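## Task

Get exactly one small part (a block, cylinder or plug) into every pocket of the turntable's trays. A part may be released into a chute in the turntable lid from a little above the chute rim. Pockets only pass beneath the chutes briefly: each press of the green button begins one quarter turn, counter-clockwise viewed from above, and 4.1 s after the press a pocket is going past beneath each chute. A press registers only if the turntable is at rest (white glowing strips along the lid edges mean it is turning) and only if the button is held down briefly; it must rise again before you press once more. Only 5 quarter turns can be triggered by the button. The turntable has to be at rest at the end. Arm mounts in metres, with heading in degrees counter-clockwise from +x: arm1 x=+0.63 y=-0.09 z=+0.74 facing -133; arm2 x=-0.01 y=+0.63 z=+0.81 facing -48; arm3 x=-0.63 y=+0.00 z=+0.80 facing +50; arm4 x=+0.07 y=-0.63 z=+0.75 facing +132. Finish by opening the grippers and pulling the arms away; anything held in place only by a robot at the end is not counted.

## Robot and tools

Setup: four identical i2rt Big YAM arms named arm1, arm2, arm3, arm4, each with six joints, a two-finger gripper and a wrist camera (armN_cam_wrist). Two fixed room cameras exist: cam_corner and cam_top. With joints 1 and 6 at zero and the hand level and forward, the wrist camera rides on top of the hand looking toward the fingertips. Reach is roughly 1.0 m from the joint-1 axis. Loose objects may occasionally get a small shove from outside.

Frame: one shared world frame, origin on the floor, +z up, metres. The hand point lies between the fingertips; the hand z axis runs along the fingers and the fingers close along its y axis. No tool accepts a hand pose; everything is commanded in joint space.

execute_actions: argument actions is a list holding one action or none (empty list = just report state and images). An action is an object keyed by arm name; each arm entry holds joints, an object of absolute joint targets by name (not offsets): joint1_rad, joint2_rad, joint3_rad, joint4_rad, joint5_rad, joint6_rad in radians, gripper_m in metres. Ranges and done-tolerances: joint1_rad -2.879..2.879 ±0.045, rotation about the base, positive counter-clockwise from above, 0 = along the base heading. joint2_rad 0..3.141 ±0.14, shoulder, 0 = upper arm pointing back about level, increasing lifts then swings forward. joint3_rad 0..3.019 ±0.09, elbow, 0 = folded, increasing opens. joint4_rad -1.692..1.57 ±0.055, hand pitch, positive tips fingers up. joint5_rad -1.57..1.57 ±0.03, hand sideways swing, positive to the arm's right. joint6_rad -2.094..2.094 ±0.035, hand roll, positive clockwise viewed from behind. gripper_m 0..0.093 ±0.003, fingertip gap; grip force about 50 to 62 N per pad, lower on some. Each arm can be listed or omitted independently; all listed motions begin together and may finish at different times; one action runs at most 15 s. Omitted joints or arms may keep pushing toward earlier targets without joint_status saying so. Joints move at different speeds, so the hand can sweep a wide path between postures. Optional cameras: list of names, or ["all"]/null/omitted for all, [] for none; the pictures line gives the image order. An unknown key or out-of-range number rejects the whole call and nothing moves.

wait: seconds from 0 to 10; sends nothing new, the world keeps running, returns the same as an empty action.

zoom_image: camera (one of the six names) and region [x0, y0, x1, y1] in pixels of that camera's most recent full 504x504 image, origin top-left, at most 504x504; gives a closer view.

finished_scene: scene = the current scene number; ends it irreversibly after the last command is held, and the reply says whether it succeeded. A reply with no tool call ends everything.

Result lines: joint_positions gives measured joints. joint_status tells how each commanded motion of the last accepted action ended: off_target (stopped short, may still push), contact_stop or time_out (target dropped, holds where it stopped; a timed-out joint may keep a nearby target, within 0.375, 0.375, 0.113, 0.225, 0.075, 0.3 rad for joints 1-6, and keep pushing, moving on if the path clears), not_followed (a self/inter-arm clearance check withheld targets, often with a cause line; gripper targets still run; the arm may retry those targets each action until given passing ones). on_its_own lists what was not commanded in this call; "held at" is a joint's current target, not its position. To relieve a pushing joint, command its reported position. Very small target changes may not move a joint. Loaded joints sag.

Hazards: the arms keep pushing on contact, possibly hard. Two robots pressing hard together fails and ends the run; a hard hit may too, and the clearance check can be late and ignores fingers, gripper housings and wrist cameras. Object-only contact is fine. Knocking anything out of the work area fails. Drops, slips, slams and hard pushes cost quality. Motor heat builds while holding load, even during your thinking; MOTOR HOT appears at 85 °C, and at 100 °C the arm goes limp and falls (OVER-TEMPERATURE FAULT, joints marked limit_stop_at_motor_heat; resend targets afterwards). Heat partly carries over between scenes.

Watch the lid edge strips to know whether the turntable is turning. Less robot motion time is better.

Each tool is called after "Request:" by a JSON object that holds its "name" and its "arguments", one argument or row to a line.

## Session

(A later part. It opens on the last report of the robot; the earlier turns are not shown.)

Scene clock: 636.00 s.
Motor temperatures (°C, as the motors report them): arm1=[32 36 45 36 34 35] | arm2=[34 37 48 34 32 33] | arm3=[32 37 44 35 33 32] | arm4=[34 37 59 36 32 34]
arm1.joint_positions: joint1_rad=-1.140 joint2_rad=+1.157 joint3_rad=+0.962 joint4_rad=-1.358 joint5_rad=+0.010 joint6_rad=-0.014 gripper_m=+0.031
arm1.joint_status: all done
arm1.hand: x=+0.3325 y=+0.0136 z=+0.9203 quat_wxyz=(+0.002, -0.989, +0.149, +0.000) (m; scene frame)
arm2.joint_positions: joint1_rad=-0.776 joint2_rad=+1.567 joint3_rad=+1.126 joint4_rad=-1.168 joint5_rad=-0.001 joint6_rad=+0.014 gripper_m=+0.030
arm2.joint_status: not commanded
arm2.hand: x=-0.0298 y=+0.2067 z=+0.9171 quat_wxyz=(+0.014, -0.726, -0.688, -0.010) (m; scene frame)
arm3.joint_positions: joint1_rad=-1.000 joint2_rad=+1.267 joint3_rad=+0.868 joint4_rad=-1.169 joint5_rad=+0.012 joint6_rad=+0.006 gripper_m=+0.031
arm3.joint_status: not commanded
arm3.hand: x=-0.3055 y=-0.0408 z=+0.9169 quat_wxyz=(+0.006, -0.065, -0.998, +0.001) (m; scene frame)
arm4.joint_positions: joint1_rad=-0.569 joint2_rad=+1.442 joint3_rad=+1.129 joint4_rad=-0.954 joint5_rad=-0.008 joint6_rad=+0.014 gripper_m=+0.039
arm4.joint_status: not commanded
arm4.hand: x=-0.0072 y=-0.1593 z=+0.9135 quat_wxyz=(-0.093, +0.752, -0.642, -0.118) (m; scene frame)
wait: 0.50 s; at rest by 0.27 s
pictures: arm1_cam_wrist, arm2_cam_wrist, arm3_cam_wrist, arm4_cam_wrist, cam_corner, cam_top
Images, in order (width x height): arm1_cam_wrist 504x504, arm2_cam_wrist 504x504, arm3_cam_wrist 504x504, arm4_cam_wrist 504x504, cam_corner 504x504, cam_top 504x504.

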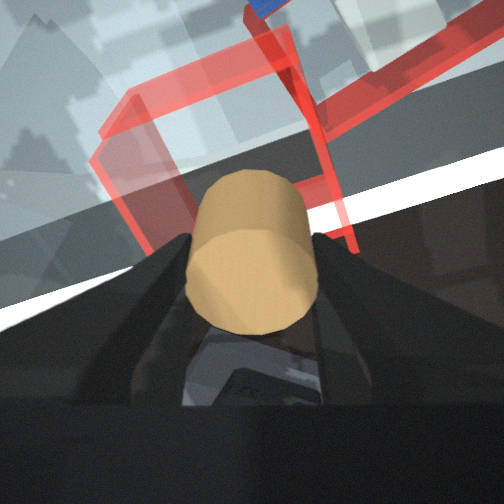

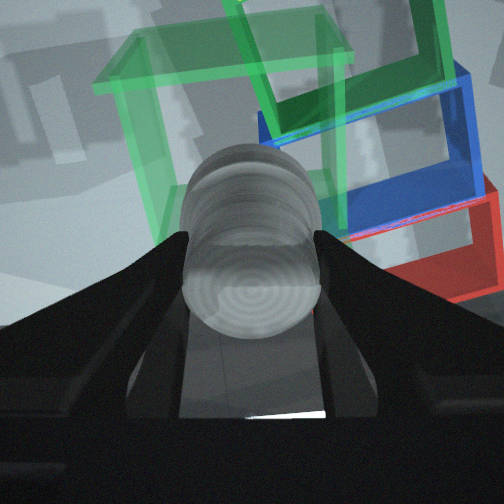

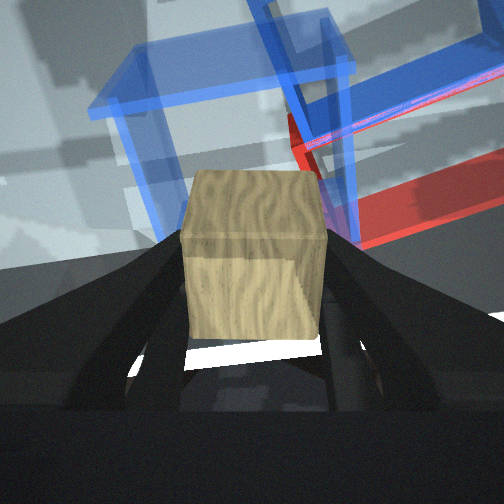

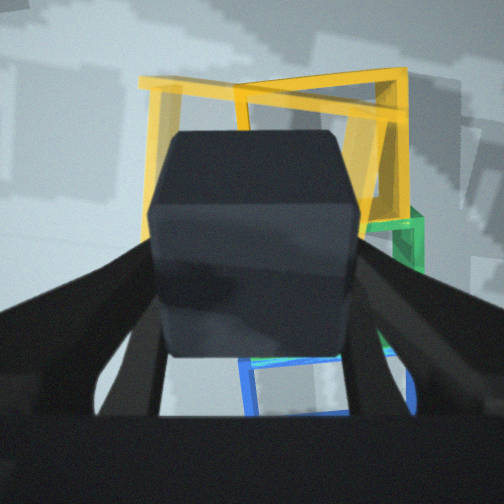

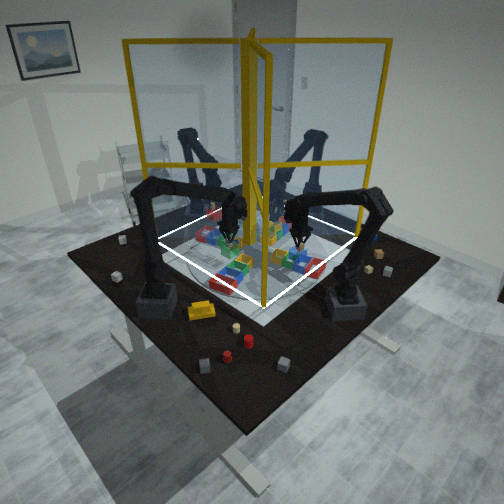

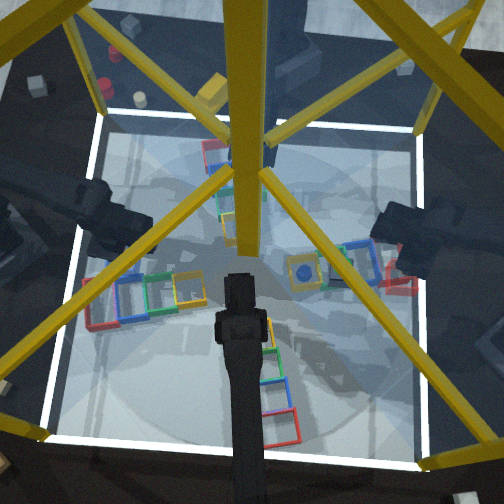

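Request:
{"name": "execute_actions", "arguments": {
  "actions": [
    {"arm1":{"joints":{"joint3_rad":1.345}}}
  ],
  "cameras": []
}}

Request:
{"name": "execute_actions", "arguments": {
  "actions": [
    {"arm1":{"joints":{"joint1_rad":-1.02,"joint2_rad":1.431}}}
  ],
  "cameras": ["arm1_cam_wrist","cam_top"]
}}

Scene clock: 695.80 s.
Motor temperatures (°C, as the motors report them): arm1=[32 35 46 35 34 35] | arm2=[34 38 48 34 32 33] | arm3=[32 37 44 35 33 32] | arm4=[34 37 61 36 32 34]
arm1.joint_positions: joint1_rad=-1.140 joint2_rad=+1.161 joint3_rad=+1.310 joint4_rad=-1.361 joint5_rad=+0.010 joint6_rad=-0.014 gripper_m=+0.031
arm1.joint_status: all done
arm1.hand: x=+0.2482 y=+0.0418 z=+1.0654 quat_wxyz=(+0.030, -0.974, +0.148, +0.168) (m; scene frame)
arm2.joint_positions: joint1_rad=-0.776 joint2_rad=+1.567 joint3_rad=+1.126 joint4_rad=-1.168 joint5_rad=-0.001 joint6_rad=+0.014 gripper_m=+0.030
arm2.joint_status: not commanded
arm2.hand: x=-0.0298 y=+0.2067 z=+0.9171 quat_wxyz=(+0.014, -0.726, -0.688, -0.010) (m; scene frame)
arm3.joint_positions: joint1_rad=-1.000 joint2_rad=+1.267 joint3_rad=+0.868 joint4_rad=-1.169 joint5_rad=+0.012 joint6_rad=+0.006 gripper_m=+0.031
arm3.joint_status: not commanded
arm3.hand: x=-0.3055 y=-0.0408 z=+0.9169 quat_wxyz=(+0.006, -0.065, -0.998, +0.001) (m; scene frame)
arm4.joint_positions: joint1_rad=-0.569 joint2_rad=+1.442 joint3_rad=+1.129 joint4_rad=-0.954 joint5_rad=-0.008 joint6_rad=+0.014 gripper_m=+0.039
arm4.joint_status: not commanded
arm4.hand: x=-0.0072 y=-0.1593 z=+0.9135 quat_wxyz=(-0.093, +0.752, -0.642, -0.118) (m; scene frame)
pictures: none
No camera images: the call's "cameras" was empty. Leave "cameras" out to get every camera's image.

Scene clock: 697.00 s.
Motor temperatures (°C, as the motors report them): arm1=[32 35 46 35 34 35] | arm2=[34 38 48 34 32 33] | arm3=[32 37 44 35 33 32] | arm4=[34 37 61 36 32 34]
arm1.joint_positions: joint1_rad=-1.015 joint2_rad=+1.441 joint3_rad=+1.312 joint4_rad=-1.361 joint5_rad=+0.010 joint6_rad=-0.014 gripper_m=+0.031
arm1.joint_status: all done
arm1.hand: x=+0.1964 y=+0.0003 z=+0.9545 quat_wxyz=(+0.005, -0.996, +0.087, +0.033) (m; scene frame)
arm2.joint_positions: joint1_rad=-0.776 joint2_rad=+1.567 joint3_rad=+1.126 joint4_rad=-1.168 joint5_rad=-0.001 joint6_rad=+0.014 gripper_m=+0.030
arm2.joint_status: not commanded
arm2.hand: x=-0.0298 y=+0.2067 z=+0.9171 quat_wxyz=(+0.014, -0.726, -0.688, -0.010) (m; scene frame)
arm3.joint_positions: joint1_rad=-1.000 joint2_rad=+1.267 joint3_rad=+0.868 joint4_rad=-1.169 joint5_rad=+0.012 joint6_rad=+0.006 gripper_m=+0.031
arm3.joint_status: not commanded
arm3.hand: x=-0.3055 y=-0.0408 z=+0.9169 quat_wxyz=(+0.006, -0.065, -0.998, +0.001) (m; scene frame)
arm4.joint_positions: joint1_rad=-0.569 joint2_rad=+1.442 joint3_rad=+1.129 joint4_rad=-0.954 joint5_rad=-0.008 joint6_rad=+0.014 gripper_m=+0.039
arm4.joint_status: not commanded
arm4.hand: x=-0.0072 y=-0.1593 z=+0.9135 quat_wxyz=(-0.093, +0.752, -0.642, -0.118) (m; scene frame)
pictures: arm1_cam_wrist, cam_top
Images, in order (width x height): arm1_cam_wrist 504x504, cam_top 504x504.

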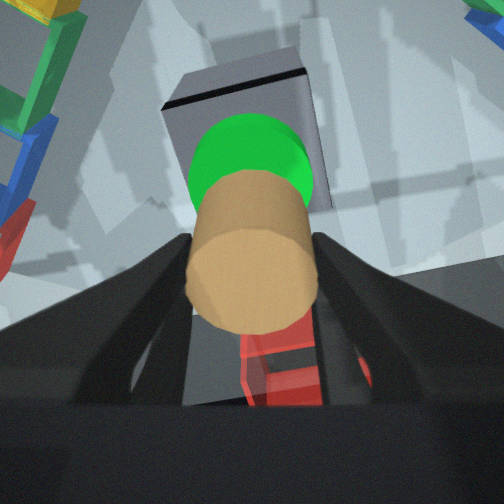

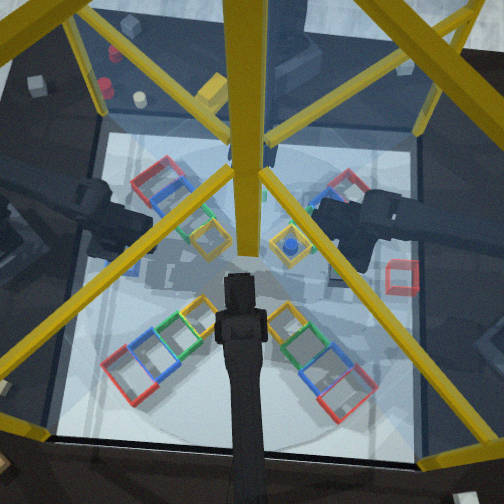

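Request:
{"name": "execute_actions", "arguments": {
  "actions": [
    {"arm1":{"joints":{"joint3_rad":1.164,"joint4_rad":-1.148}}}
  ],
  "cameras": ["cam_top"]
}}

Request:
{"name": "execute_actions", "arguments": {
  "actions": [
    {"arm1":{"joints":{"joint1_rad":-1.12,"joint2_rad":1.167,"joint4_rad":-1.37}}}
  ],
  "cameras": []
}}

Request:
{"name": "execute_actions", "arguments": {
  "actions": [
    {"arm1":{"joints":{"joint3_rad":0.96}}}
  ],
  "cameras": ["cam_top"]
}}

Request:
{"name": "wait", "arguments": {
  "seconds": 0.9
}}

Request:
{"name": "execute_actions", "arguments": {
  "actions": [
    {"arm1":{"joints":{"gripper_m":0.06}},"arm2":{"joints":{"gripper_m":0.06}},"arm3":{"joints":{"gripper_m":0.06}},"arm4":{"joints":{"gripper_m":0.062}}}
  ]
}}

Scene clock: 706.27 s.
Motor temperatures (°C, as the motors report them): arm1=[32 36 47 35 34 35] | arm2=[34 38 49 34 32 33] | arm3=[32 37 44 35 33 32] | arm4=[34 37 62 36 32 34]
arm1.joint_positions: joint1_rad=-1.015 joint2_rad=+1.394 joint3_rad=+1.199 joint4_rad=-1.174 joint5_rad=+0.010 joint6_rad=-0.014 gripper_m=+0.031
arm1.joint_status: all done
arm1.hand: x=+0.1895 y=+0.0015 z=+0.9339 quat_wxyz=(+0.011, -0.992, +0.088, +0.093) (m; scene frame)
arm2.joint_positions: joint1_rad=-0.776 joint2_rad=+1.567 joint3_rad=+1.126 joint4_rad=-1.168 joint5_rad=-0.001 joint6_rad=+0.014 gripper_m=+0.030
arm2.joint_status: not commanded
arm2.hand: x=-0.0298 y=+0.2067 z=+0.9171 quat_wxyz=(+0.014, -0.726, -0.688, -0.010) (m; scene frame)
arm3.joint_positions: joint1_rad=-1.000 joint2_rad=+1.267 joint3_rad=+0.868 joint4_rad=-1.169 joint5_rad=+0.012 joint6_rad=+0.006 gripper_m=+0.031
arm3.joint_status: not commanded
arm3.hand: x=-0.3055 y=-0.0408 z=+0.9169 quat_wxyz=(+0.006, -0.065, -0.998, +0.001) (m; scene frame)
arm4.joint_positions: joint1_rad=-0.569 joint2_rad=+1.442 joint3_rad=+1.129 joint4_rad=-0.954 joint5_rad=-0.008 joint6_rad=+0.014 gripper_m=+0.039
arm4.joint_status: not commanded
arm4.hand: x=-0.0072 y=-0.1593 z=+0.9135 quat_wxyz=(-0.093, +0.752, -0.642, -0.118) (m; scene frame)
pictures: cam_top
Images, in order (width x height): cam_top 504x504.

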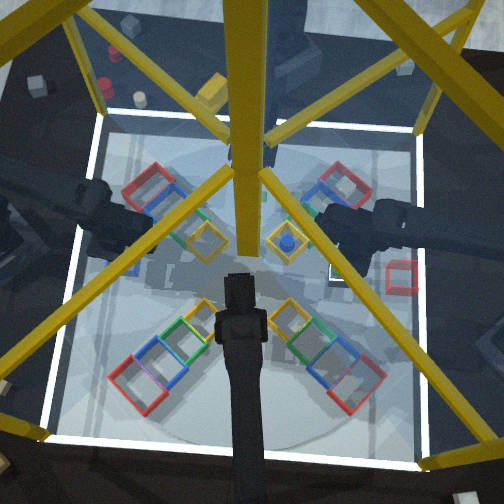

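Scene clock: 707.47 s.
Motor temperatures (°C, as the motors report them): arm1=[32 36 47 35 34 35] | arm2=[34 38 49 34 32 33] | arm3=[32 37 44 35 33 32] | arm4=[34 37 62 36 32 34]
arm1.joint_positions: joint1_rad=-1.129 joint2_rad=+1.150 joint3_rad=+1.167 joint4_rad=-1.355 joint5_rad=+0.010 joint6_rad=-0.014 gripper_m=+0.031
arm1.joint_status: all done
arm1.hand: x=+0.2759 y=+0.0278 z=+1.0058 quat_wxyz=(+0.019, -0.984, +0.143, +0.107) (m; scene frame)
arm2.joint_positions: joint1_rad=-0.776 joint2_rad=+1.567 joint3_rad=+1.126 joint4_rad=-1.168 joint5_rad=-0.001 joint6_rad=+0.014 gripper_m=+0.030
arm2.joint_status: not commanded
arm2.hand: x=-0.0298 y=+0.2067 z=+0.9171 quat_wxyz=(+0.014, -0.726, -0.688, -0.010) (m; scene frame)
arm3.joint_positions: joint1_rad=-1.000 joint2_rad=+1.267 joint3_rad=+0.868 joint4_rad=-1.169 joint5_rad=+0.012 joint6_rad=+0.006 gripper_m=+0.031
arm3.joint_status: not commanded
arm3.hand: x=-0.3055 y=-0.0408 z=+0.9169 quat_wxyz=(+0.006, -0.065, -0.998, +0.001) (m; scene frame)
arm4.joint_positions: joint1_rad=-0.569 joint2_rad=+1.442 joint3_rad=+1.129 joint4_rad=-0.954 joint5_rad=-0.008 joint6_rad=+0.014 gripper_m=+0.039
arm4.joint_status: not commanded
arm4.hand: x=-0.0072 y=-0.1593 z=+0.9135 quat_wxyz=(-0.093, +0.752, -0.642, -0.118) (m; scene frame)
pictures: none
No camera images: the call's "cameras" was empty. Leave "cameras" out to get every camera's image.

Scene clock: 708.37 s.
Motor temperatures (°C, as the motors report them): arm1=[32 36 47 35 34 35] | arm2=[34 38 49 34 32 33] | arm3=[32 37 44 35 33 32] | arm4=[34 37 62 36 32 34]
arm1.joint_positions: joint1_rad=-1.129 joint2_rad=+1.157 joint3_rad=+0.962 joint4_rad=-1.358 joint5_rad=+0.010 joint6_rad=-0.014 gripper_m=+0.031
arm1.joint_status: all done
arm1.hand: x=+0.3313 y=+0.0100 z=+0.9203 quat_wxyz=(+0.002, -0.990, +0.143, +0.000) (m; scene frame)
arm2.joint_positions: joint1_rad=-0.776 joint2_rad=+1.567 joint3_rad=+1.126 joint4_rad=-1.168 joint5_rad=-0.001 joint6_rad=+0.014 gripper_m=+0.030
arm2.joint_status: not commanded
arm2.hand: x=-0.0298 y=+0.2067 z=+0.9171 quat_wxyz=(+0.014, -0.726, -0.688, -0.010) (m; scene frame)
arm3.joint_positions: joint1_rad=-1.000 joint2_rad=+1.267 joint3_rad=+0.868 joint4_rad=-1.169 joint5_rad=+0.012 joint6_rad=+0.006 gripper_m=+0.031
arm3.joint_status: not commanded
arm3.hand: x=-0.3055 y=-0.0408 z=+0.9169 quat_wxyz=(+0.006, -0.065, -0.998, +0.001) (m; scene frame)
arm4.joint_positions: joint1_rad=-0.569 joint2_rad=+1.442 joint3_rad=+1.129 joint4_rad=-0.954 joint5_rad=-0.008 joint6_rad=+0.014 gripper_m=+0.039
arm4.joint_status: not commanded
arm4.hand: x=-0.0072 y=-0.1593 z=+0.9135 quat_wxyz=(-0.093, +0.752, -0.642, -0.118) (m; scene frame)
pictures: cam_top
Images, in order (width x height): cam_top 504x504.

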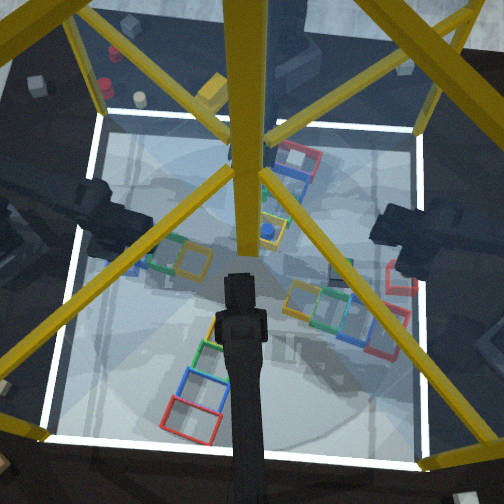

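Scene clock: 709.27 s.
Motor temperatures (°C, as the motors report them): arm1=[32 36 47 35 34 35] | arm2=[34 38 49 34 32 33] | arm3=[32 37 44 35 33 32] | arm4=[34 37 62 36 32 34]
arm1.joint_positions: joint1_rad=-1.129 joint2_rad=+1.157 joint3_rad=+0.962 joint4_rad=-1.358 joint5_rad=+0.010 joint6_rad=-0.014 gripper_m=+0.031
arm1.joint_status: all done
arm1.hand: x=+0.3313 y=+0.0100 z=+0.9203 quat_wxyz=(+0.002, -0.990, +0.143, +0.000) (m; scene frame)
arm2.joint_positions: joint1_rad=-0.776 joint2_rad=+1.567 joint3_rad=+1.126 joint4_rad=-1.168 joint5_rad=-0.001 joint6_rad=+0.014 gripper_m=+0.030
arm2.joint_status: not commanded
arm2.hand: x=-0.0298 y=+0.2067 z=+0.9171 quat_wxyz=(+0.014, -0.726, -0.688, -0.010) (m; scene frame)
arm3.joint_positions: joint1_rad=-1.000 joint2_rad=+1.267 joint3_rad=+0.868 joint4_rad=-1.169 joint5_rad=+0.012 joint6_rad=+0.006 gripper_m=+0.031
arm3.joint_status: not commanded
arm3.hand: x=-0.3055 y=-0.0408 z=+0.9169 quat_wxyz=(+0.006, -0.065, -0.998, +0.001) (m; scene frame)
arm4.joint_positions: joint1_rad=-0.569 joint2_rad=+1.442 joint3_rad=+1.129 joint4_rad=-0.954 joint5_rad=-0.008 joint6_rad=+0.014 gripper_m=+0.039
arm4.joint_status: not commanded
arm4.hand: x=-0.0072 y=-0.1593 z=+0.9135 quat_wxyz=(-0.093, +0.752, -0.642, -0.118) (m; scene frame)
wait: 0.90 s; at rest by 0.27 s
pictures: arm1_cam_wrist, arm2_cam_wrist, arm3_cam_wrist, arm4_cam_wrist, cam_corner, cam_top
Images, in order (width x height): arm1_cam_wrist 504x504, arm2_cam_wrist 504x504, arm3_cam_wrist 504x504, arm4_cam_wrist 504x504, cam_corner 504x504, cam_top 504x504.

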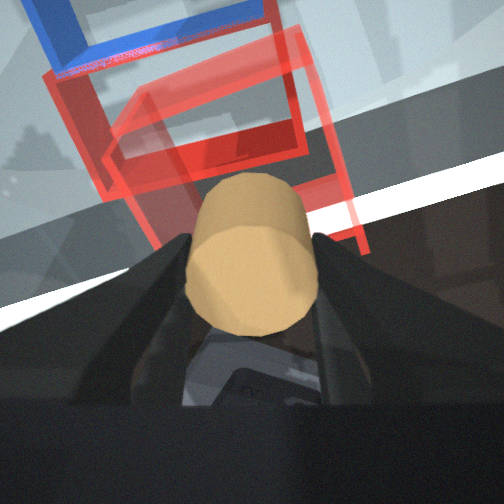

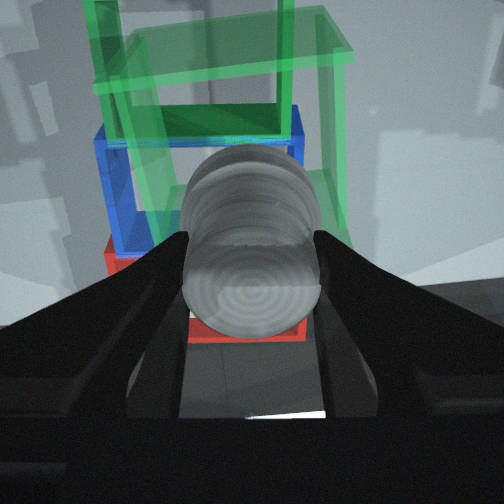

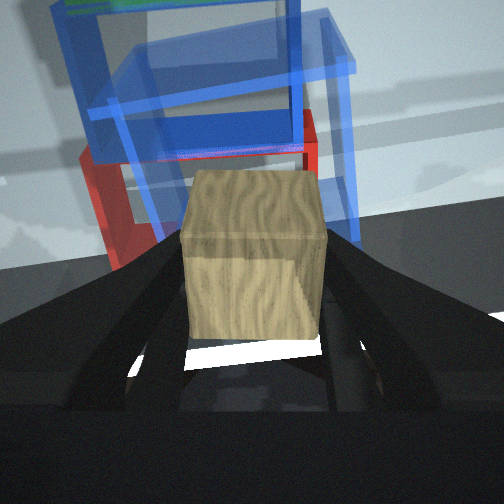

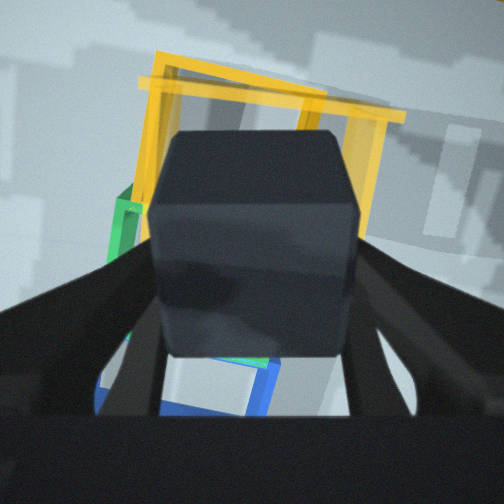

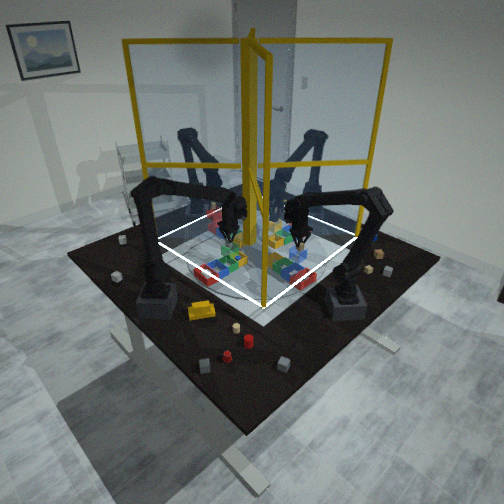

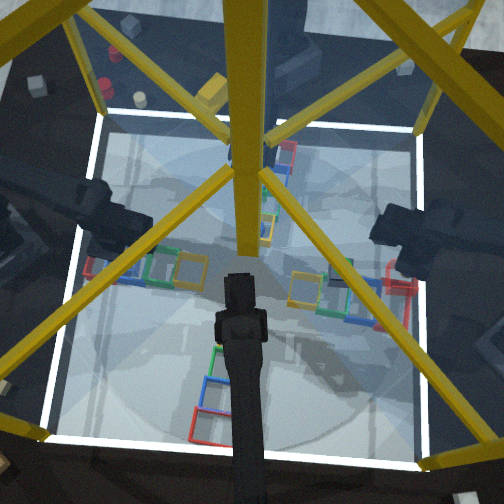

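Scene clock: 709.83 s.
Motor temperatures (°C, as the motors report them): arm1=[32 36 47 35 34 35] | arm2=[34 38 49 34 32 33] | arm3=[32 37 44 35 33 32] | arm4=[34 37 62 36 32 34]
arm1.joint_positions: joint1_rad=-1.129 joint2_rad=+1.157 joint3_rad=+0.962 joint4_rad=-1.358 joint5_rad=+0.010 joint6_rad=-0.014 gripper_m=+0.060
arm1.joint_status: all done
arm1.hand: x=+0.3313 y=+0.0100 z=+0.9203 quat_wxyz=(+0.002, -0.990, +0.143, +0.000) (m; scene frame)
arm2.joint_positions: joint1_rad=-0.776 joint2_rad=+1.567 joint3_rad=+1.126 joint4_rad=-1.168 joint5_rad=-0.001 joint6_rad=+0.014 gripper_m=+0.060
arm2.joint_status: all done
arm2.hand: x=-0.0298 y=+0.2067 z=+0.9171 quat_wxyz=(+0.014, -0.726, -0.688, -0.010) (m; scene frame)
arm3.joint_positions: joint1_rad=-1.000 joint2_rad=+1.267 joint3_rad=+0.868 joint4_rad=-1.169 joint5_rad=+0.012 joint6_rad=+0.006 gripper_m=+0.060
arm3.joint_status: all done
arm3.hand: x=-0.3055 y=-0.0408 z=+0.9169 quat_wxyz=(+0.006, -0.065, -0.998, +0.001) (m; scene frame)
arm4.joint_positions: joint1_rad=-0.569 joint2_rad=+1.442 joint3_rad=+1.133 joint4_rad=-0.954 joint5_rad=-0.008 joint6_rad=+0.014 gripper_m=+0.062
arm4.joint_status: all done
arm4.hand: x=-0.0074 y=-0.1580 z=+0.9152 quat_wxyz=(-0.094, +0.752, -0.641, -0.120) (m; scene frame)
pictures: arm1_cam_wrist, arm2_cam_wrist, arm3_cam_wrist, arm4_cam_wrist, cam_corner, cam_top
Images, in order (width x height): arm1_cam_wrist 504x504, arm2_cam_wrist 504x504, arm3_cam_wrist 504x504, arm4_cam_wrist 504x504, cam_corner 504x504, cam_top 504x504.

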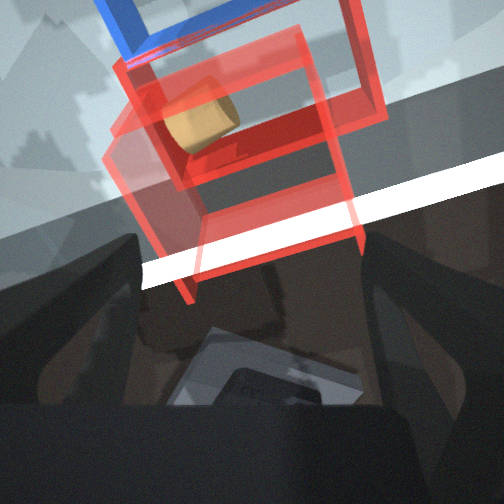

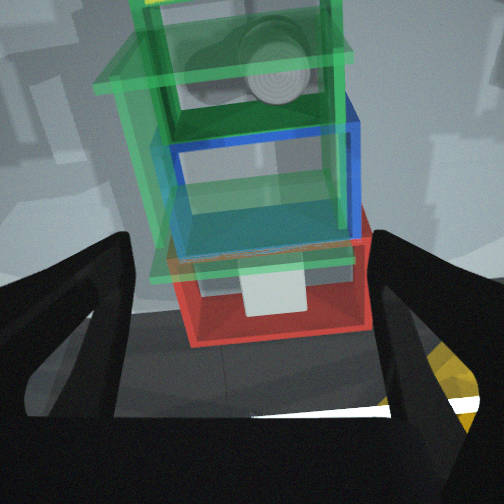

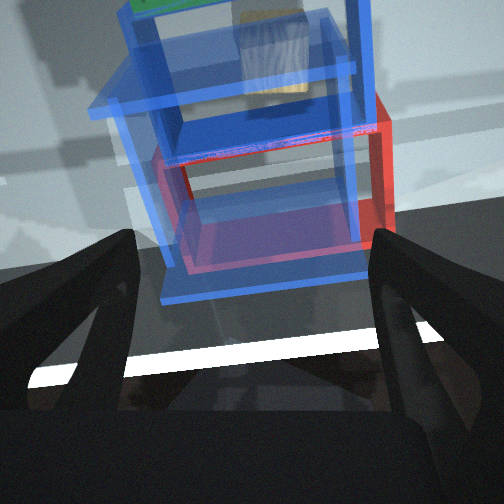

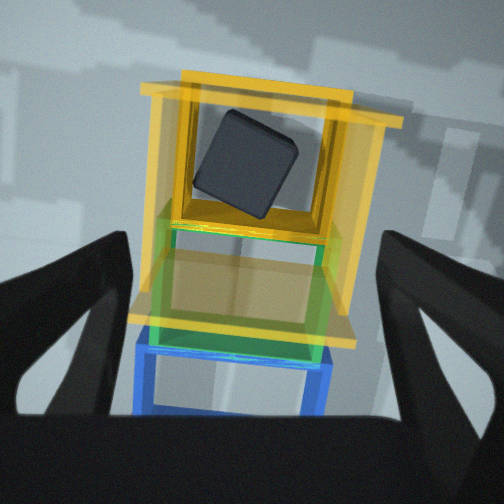

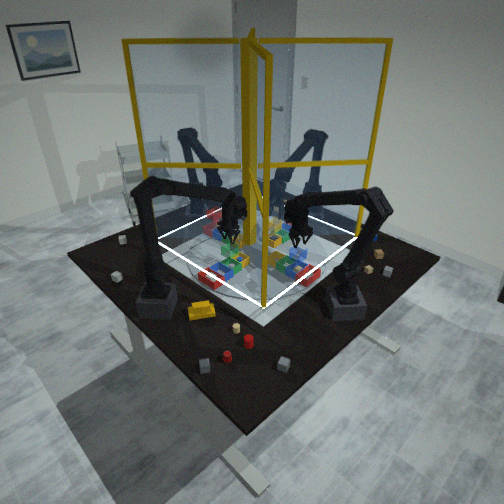

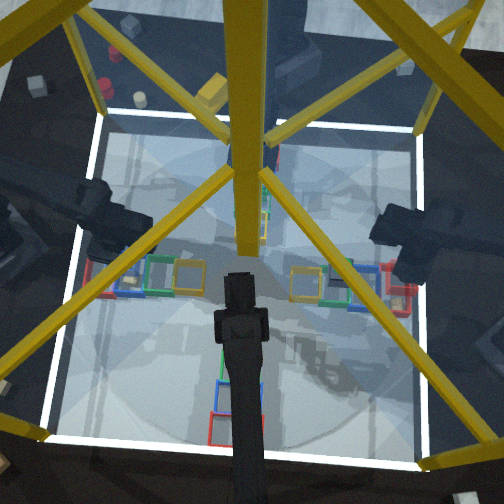

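Request:
{"name": "execute_actions", "arguments": {
  "actions": [
    {"arm1":{"joints":{"joint2_rad":0.75,"joint3_rad":0.87,"joint4_rad":-1.68,"gripper_m":0.09}},"arm2":{"joints":{"joint2_rad":0.75,"joint3_rad":0.87,"joint4_rad":-1.68,"gripper_m":0.09}},"arm3":{"joints":{"joint2_rad":0.75,"joint3_rad":0.87,"joint4_rad":-1.68,"gripper_m":0.09}},"arm4":{"joints":{"joint2_rad":0.75,"joint3_rad":0.87,"joint4_rad":-1.68,"gripper_m":0.09}}}
  ],
  "cameras": []
}}

Request:
{"name": "execute_actions", "arguments": {
  "actions": [
    {"arm1":{"joints":{"joint1_rad":0.80}},"arm2":{"joints":{"joint1_rad":-1.983}},"arm3":{"joints":{"joint1_rad":0.735}},"arm4":{"joints":{"joint1_rad":0.84}}}
  ],
  "cameras": []
}}

Request:
{"name": "execute_actions", "arguments": {
  "actions": [
    {"arm1":{"joints":{"joint2_rad":1.769,"joint3_rad":1.385,"joint4_rad":-1.136}},"arm2":{"joints":{"joint2_rad":1.778,"joint3_rad":1.185,"joint4_rad":-0.932}},"arm3":{"joints":{"joint2_rad":1.748,"joint3_rad":1.17,"joint4_rad":-0.937}},"arm4":{"joints":{"joint2_rad":1.695,"joint3_rad":1.27,"joint4_rad":-1.083}}}
  ]
}}

Scene clock: 761.10 s.
Motor temperatures (°C, as the motors report them): arm1=[32 35 46 35 34 35] | arm2=[34 38 49 34 32 33] | arm3=[32 37 44 35 33 32] | arm4=[34 37 62 36 32 34]
arm1.joint_positions: joint1_rad=-1.129 joint2_rad=+0.739 joint3_rad=+0.870 joint4_rad=-1.667 joint5_rad=+0.010 joint6_rad=-0.014 gripper_m=+0.090
arm1.joint_status: all done
arm1.hand: x=+0.4604 y=-0.0298 z=+0.9779 quat_wxyz=(+0.004, -0.990, +0.144, +0.009) (m; scene frame)
arm2.joint_positions: joint1_rad=-0.776 joint2_rad=+0.746 joint3_rad=+0.870 joint4_rad=-1.671 joint5_rad=-0.001 joint6_rad=+0.014 gripper_m=+0.090
arm2.joint_status: all done
arm2.hand: x=-0.0189 y=+0.4567 z=+1.0540 quat_wxyz=(-0.008, -0.726, -0.688, +0.012) (m; scene frame)
arm3.joint_positions: joint1_rad=-1.000 joint2_rad=+0.742 joint3_rad=+0.868 joint4_rad=-1.664 joint5_rad=+0.012 joint6_rad=+0.006 gripper_m=+0.090
arm3.joint_status: all done
arm3.hand: x=-0.4531 y=-0.0235 z=+1.0399 quat_wxyz=(-0.010, -0.065, -0.998, +0.002) (m; scene frame)
arm4.joint_positions: joint1_rad=-0.569 joint2_rad=+0.742 joint3_rad=+0.879 joint4_rad=-1.672 joint5_rad=-0.008 joint6_rad=+0.014 gripper_m=+0.090
arm4.joint_status: all done
arm4.hand: x=+0.0441 y=-0.4565 z=+0.9947 quat_wxyz=(-0.008, +0.760, -0.649, -0.016) (m; scene frame)
pictures: none
No camera images: the call's "cameras" was empty. Leave "cameras" out to get every camera's image.

Scene clock: 763.07 s.
Motor temperatures (°C, as the motors report them): arm1=[32 35 46 35 34 35] | arm2=[34 37 49 34 32 33] | arm3=[32 37 44 35 33 32] | arm4=[34 37 61 36 32 34]
arm1.joint_positions: joint1_rad=+0.794 joint2_rad=+0.740 joint3_rad=+0.870 joint4_rad=-1.667 joint5_rad=+0.010 joint6_rad=-0.014 gripper_m=+0.090
arm1.joint_status: all done
arm1.hand: x=+0.6335 y=-0.2588 z=+0.9824 quat_wxyz=(-0.017, -0.684, -0.729, +0.014) (m; scene frame)
arm2.joint_positions: joint1_rad=-1.980 joint2_rad=+0.746 joint3_rad=+0.870 joint4_rad=-1.671 joint5_rad=-0.002 joint6_rad=+0.014 gripper_m=+0.090
arm2.joint_status: all done
arm2.hand: x=-0.1770 y=+0.5751 z=+1.0546 quat_wxyz=(-0.005, -0.988, -0.156, +0.016) (m; scene frame)
arm3.joint_positions: joint1_rad=+0.730 joint2_rad=+0.742 joint3_rad=+0.868 joint4_rad=-1.664 joint5_rad=+0.011 joint6_rad=+0.005 gripper_m=+0.090
arm3.joint_status: all done
arm3.hand: x=-0.6308 y=+0.1764 z=+1.0443 quat_wxyz=(-0.015, +0.717, -0.696, -0.016) (m; scene frame)
arm4.joint_positions: joint1_rad=+0.831 joint2_rad=+0.742 joint3_rad=+0.879 joint4_rad=-1.672 joint5_rad=-0.008 joint6_rad=+0.013 gripper_m=+0.090
arm4.joint_status: all done
arm4.hand: x=-0.1009 y=-0.6305 z=+0.9950 quat_wxyz=(+0.005, +1.000, -0.006, -0.018) (m; scene frame)
pictures: none
No camera images: the call's "cameras" was empty. Leave "cameras" out to get every camera's image.

Scene clock: 764.67 s.
Motor temperatures (°C, as the motors report them): arm1=[32 35 46 35 34 35] | arm2=[34 37 49 34 32 33] | arm3=[32 37 44 35 33 32] | arm4=[34 37 61 36 32 34]
arm1.joint_positions: joint1_rad=+0.794 joint2_rad=+1.777 joint3_rad=+1.361 joint4_rad=-1.149 joint5_rad=+0.010 joint6_rad=-0.014 gripper_m=+0.090
arm1.joint_status: all done
arm1.hand: x=+0.6528 y=-0.6012 z=+0.8330 quat_wxyz=(-0.007, -0.684, -0.729, +0.004) (m; scene frame)
arm2.joint_positions: joint1_rad=-1.980 joint2_rad=+1.777 joint3_rad=+1.179 joint4_rad=-0.944 joint5_rad=-0.002 joint6_rad=+0.014 gripper_m=+0.090
arm2.joint_status: all done
arm2.hand: x=-0.4760 y=+0.4729 z=+0.8453 quat_wxyz=(-0.005, -0.988, -0.156, +0.018) (m; scene frame)
arm3.joint_positions: joint1_rad=+0.730 joint2_rad=+1.753 joint3_rad=+1.156 joint4_rad=-0.955 joint5_rad=+0.011 joint6_rad=+0.005 gripper_m=+0.090
arm3.joint_status: all done
arm3.hand: x=-0.6440 y=+0.4803 z=+0.8387 quat_wxyz=(-0.010, +0.717, -0.696, -0.011) (m; scene frame)
arm4.joint_positions: joint1_rad=+0.831 joint2_rad=+1.715 joint3_rad=+1.245 joint4_rad=-1.092 joint5_rad=-0.008 joint6_rad=+0.013 gripper_m=+0.090
arm4.joint_status: all done
arm4.hand: x=-0.4112 y=-0.6308 z=+0.8288 quat_wxyz=(+0.005, +1.000, -0.007, -0.005) (m; scene frame)
pictures: arm1_cam_wrist, arm2_cam_wrist, arm3_cam_wrist, arm4_cam_wrist, cam_corner, cam_top
Images, in order (width x height): arm1_cam_wrist 504x504, arm2_cam_wrist 504x504, arm3_cam_wrist 504x504, arm4_cam_wrist 504x504, cam_corner 504x504, cam_top 504x504.

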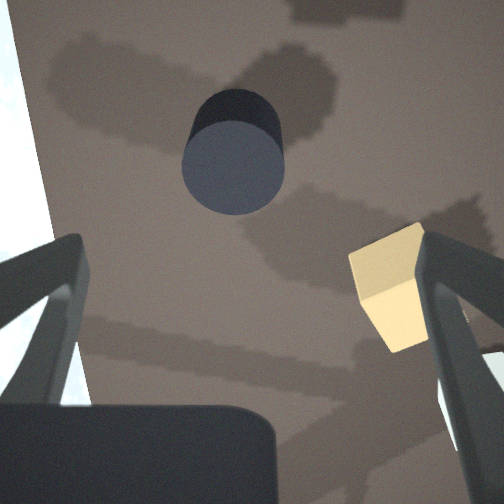

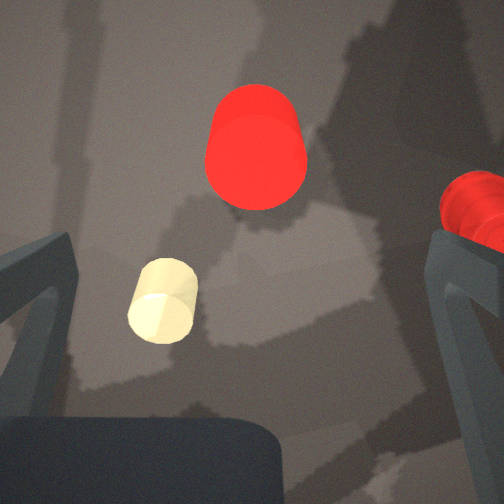

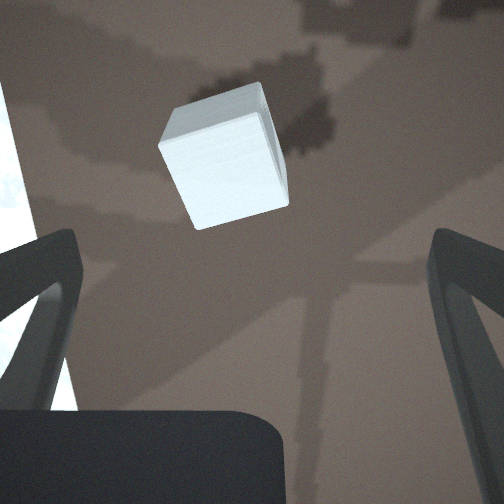

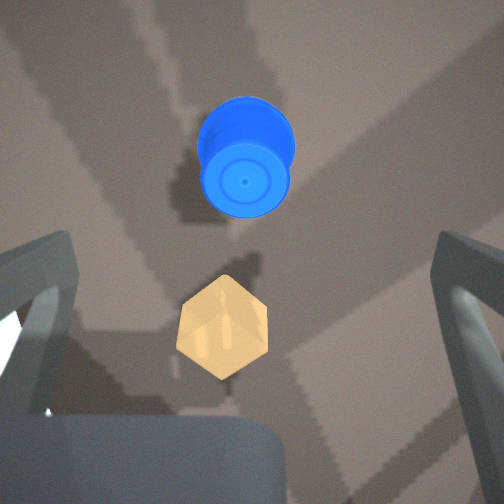

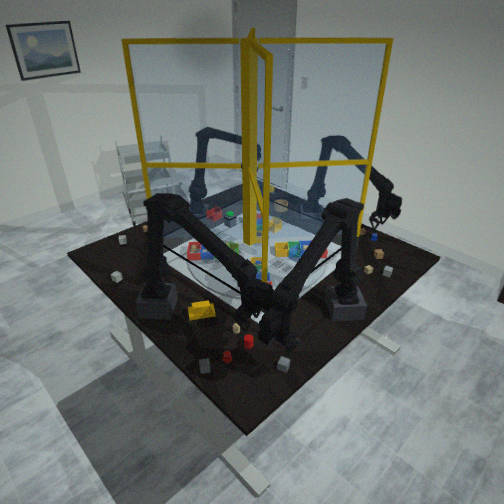

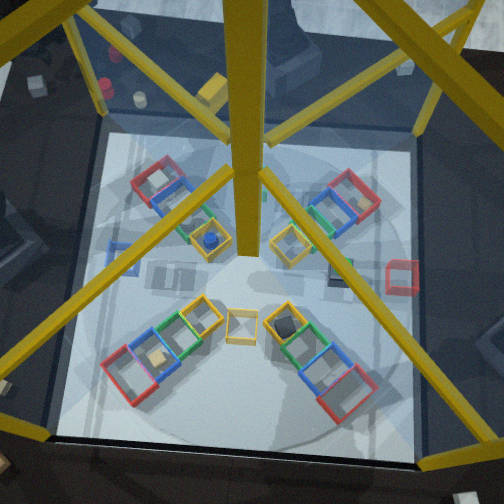

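Request:
{"name": "execute_actions", "arguments": {
  "actions": [
    {"arm1":{"joints":{"joint1_rad":0.813,"joint2_rad":1.873,"joint3_rad":1.252,"joint4_rad":-0.932}},"arm2":{"joints":{"joint1_rad":-1.865,"joint3_rad":0.815,"joint4_rad":-0.534}},"arm3":{"joints":{"joint1_rad":0.757,"joint2_rad":1.893,"joint3_rad":1.087,"joint4_rad":-0.721,"joint6_rad":-0.28}},"arm4":{"joints":{"joint2_rad":1.80,"joint3_rad":1.137,"joint4_rad":-0.882}}}
  ],
  "cameras": ["arm1_cam_wrist","arm2_cam_wrist","arm3_cam_wrist","arm4_cam_wrist","cam_corner"]
}}

Scene clock: 804.17 s.
Motor temperatures (°C, as the motors report them): arm1=[32 38 47 35 34 35] | arm2=[34 39 48 34 32 33] | arm3=[32 39 44 35 33 32] | arm4=[34 38 57 36 32 34]
arm1.joint_positions: joint1_rad=+0.806 joint2_rad=+1.871 joint3_rad=+1.252 joint4_rad=-0.948 joint5_rad=+0.010 joint6_rad=-0.014 gripper_m=+0.090
arm1.joint_status: all done
arm1.hand: x=+0.6593 y=-0.5961 z=+0.7507 quat_wxyz=(-0.007, -0.680, -0.733, +0.004) (m; scene frame)
arm2.joint_positions: joint1_rad=-1.860 joint2_rad=+1.771 joint3_rad=+0.812 joint4_rad=-0.547 joint5_rad=-0.002 joint6_rad=+0.014 gripper_m=+0.090
arm2.joint_status: all done
arm2.hand: x=-0.3739 y=+0.4572 z=+0.7480 quat_wxyz=(-0.010, -0.976, -0.215, +0.036) (m; scene frame)
arm3.joint_positions: joint1_rad=+0.753 joint2_rad=+1.909 joint3_rad=+1.079 joint4_rad=-0.740 joint5_rad=+0.011 joint6_rad=-0.272 gripper_m=+0.090
arm3.joint_status: all done
arm3.hand: x=-0.6555 y=+0.4730 z=+0.7463 quat_wxyz=(-0.005, +0.813, -0.582, -0.004) (m; scene frame)
arm4.joint_positions: joint1_rad=+0.831 joint2_rad=+1.816 joint3_rad=+1.135 joint4_rad=-0.892 joint5_rad=-0.008 joint6_rad=+0.013 gripper_m=+0.090
arm4.joint_status: all done
arm4.hand: x=-0.4008 y=-0.6310 z=+0.7471 quat_wxyz=(+0.005, +1.000, -0.007, +0.001) (m; scene frame)
pictures: arm1_cam_wrist, arm2_cam_wrist, arm3_cam_wrist, arm4_cam_wrist, cam_corner
Images, in order (width x height): arm1_cam_wrist 504x504, arm2_cam_wrist 504x504, arm3_cam_wrist 504x504, arm4_cam_wrist 504x504, cam_corner 504x504.

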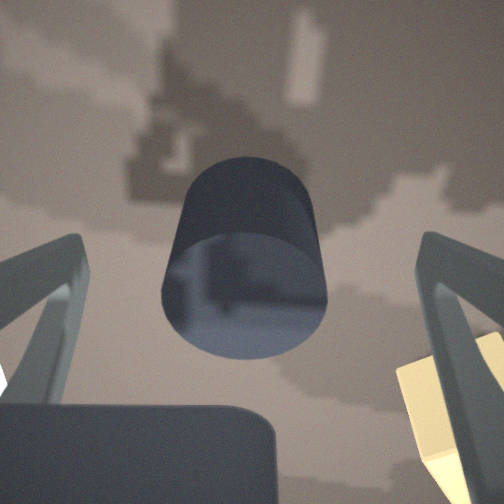

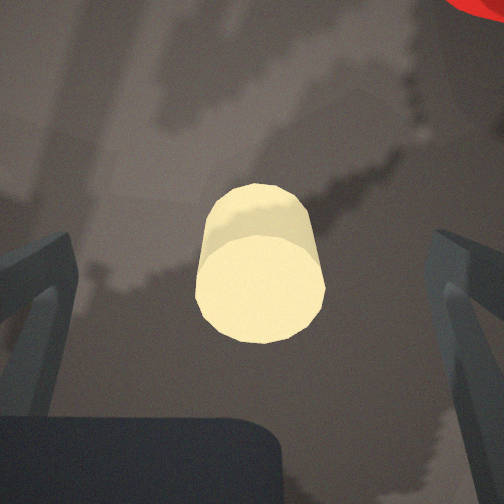

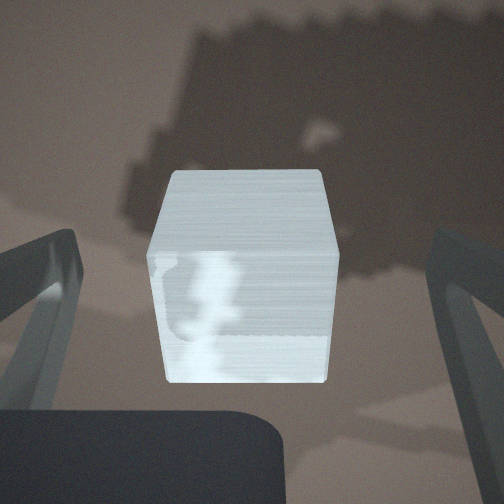

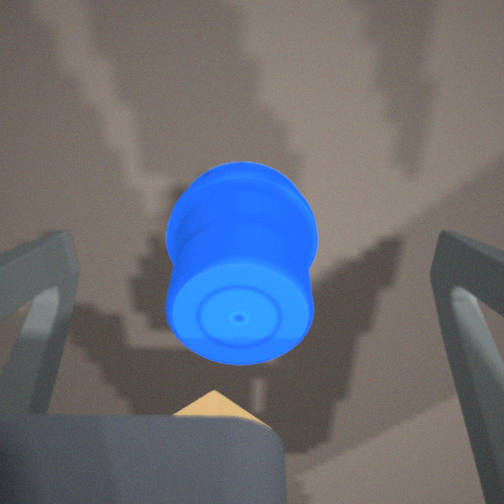

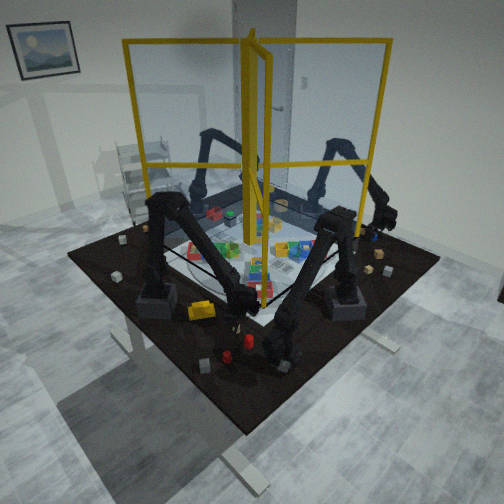

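Request:
{"name": "execute_actions", "arguments": {
  "actions": [
    {"arm1":{"joints":{"gripper_m":0.02}},"arm2":{"joints":{"gripper_m":0.014}},"arm3":{"joints":{"gripper_m":0.025}},"arm4":{"joints":{"gripper_m":0.02}}}
  ],
  "cameras": ["arm1_cam_wrist","arm2_cam_wrist","arm3_cam_wrist","arm4_cam_wrist"]
}}

Scene clock: 810.83 s.
Motor temperatures (°C, as the motors report them): arm1=[32 38 46 35 34 35] | arm2=[34 38 48 34 32 33] | arm3=[32 39 44 35 33 32] | arm4=[34 39 55 36 32 34]
arm1.joint_positions: joint1_rad=+0.806 joint2_rad=+1.871 joint3_rad=+1.252 joint4_rad=-0.948 joint5_rad=+0.009 joint6_rad=-0.014 gripper_m=+0.036
arm1.joint_status: gripper_m off_target (ended at +0.036, target +0.020)
arm1.hand: x=+0.6593 y=-0.5961 z=+0.7507 quat_wxyz=(-0.007, -0.680, -0.733, +0.004) (m; scene frame)
arm2.joint_positions: joint1_rad=-1.860 joint2_rad=+1.771 joint3_rad=+0.812 joint4_rad=-0.547 joint5_rad=-0.002 joint6_rad=+0.014 gripper_m=+0.029
arm2.joint_status: gripper_m off_target (ended at +0.029, target +0.014)
arm2.hand: x=-0.3739 y=+0.4571 z=+0.7480 quat_wxyz=(-0.010, -0.976, -0.215, +0.036) (m; scene frame)
arm3.joint_positions: joint1_rad=+0.753 joint2_rad=+1.909 joint3_rad=+1.079 joint4_rad=-0.739 joint5_rad=+0.011 joint6_rad=-0.273 gripper_m=+0.039
arm3.joint_status: gripper_m off_target (ended at +0.039, target +0.025)
arm3.hand: x=-0.6555 y=+0.4733 z=+0.7463 quat_wxyz=(-0.005, +0.814, -0.581, -0.004) (m; scene frame)
arm4.joint_positions: joint1_rad=+0.831 joint2_rad=+1.816 joint3_rad=+1.135 joint4_rad=-0.892 joint5_rad=-0.008 joint6_rad=+0.013 gripper_m=+0.028
arm4.joint_status: gripper_m off_target (ended at +0.028, target +0.020)
arm4.hand: x=-0.4008 y=-0.6310 z=+0.7471 quat_wxyz=(+0.005, +1.000, -0.006, +0.001) (m; scene frame)
pictures: arm1_cam_wrist, arm2_cam_wrist, arm3_cam_wrist, arm4_cam_wrist
Images, in order (width x height): arm1_cam_wrist 504x504, arm2_cam_wrist 504x504, arm3_cam_wrist 504x504, arm4_cam_wrist 504x504.

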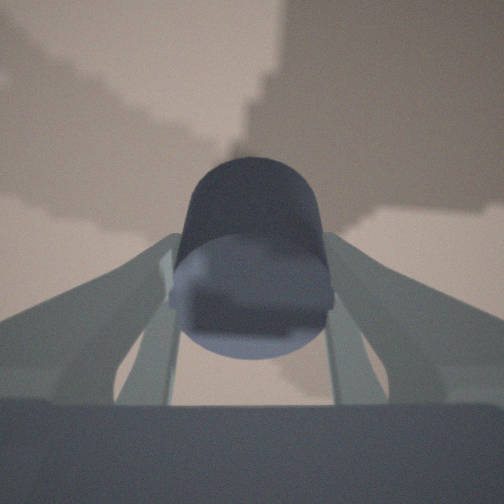

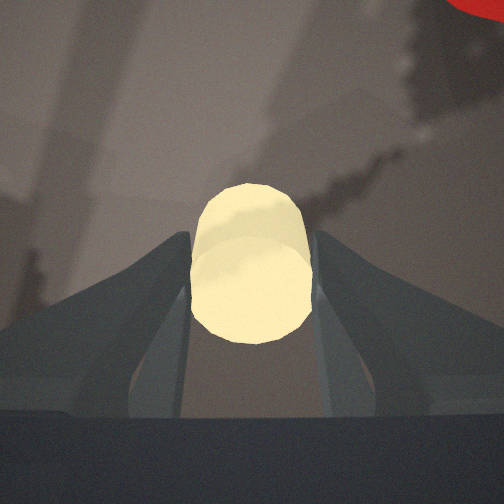

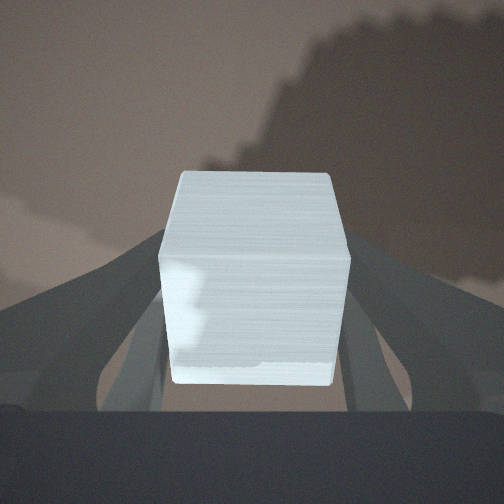

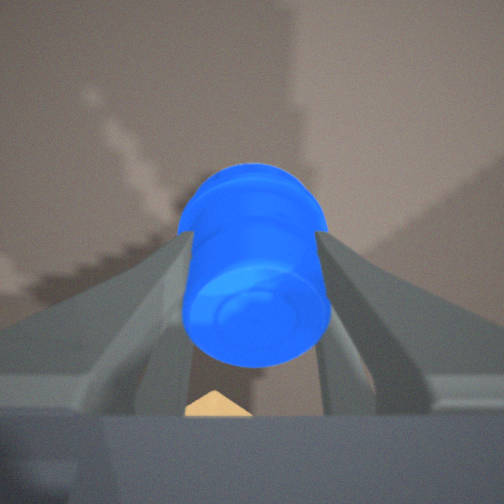

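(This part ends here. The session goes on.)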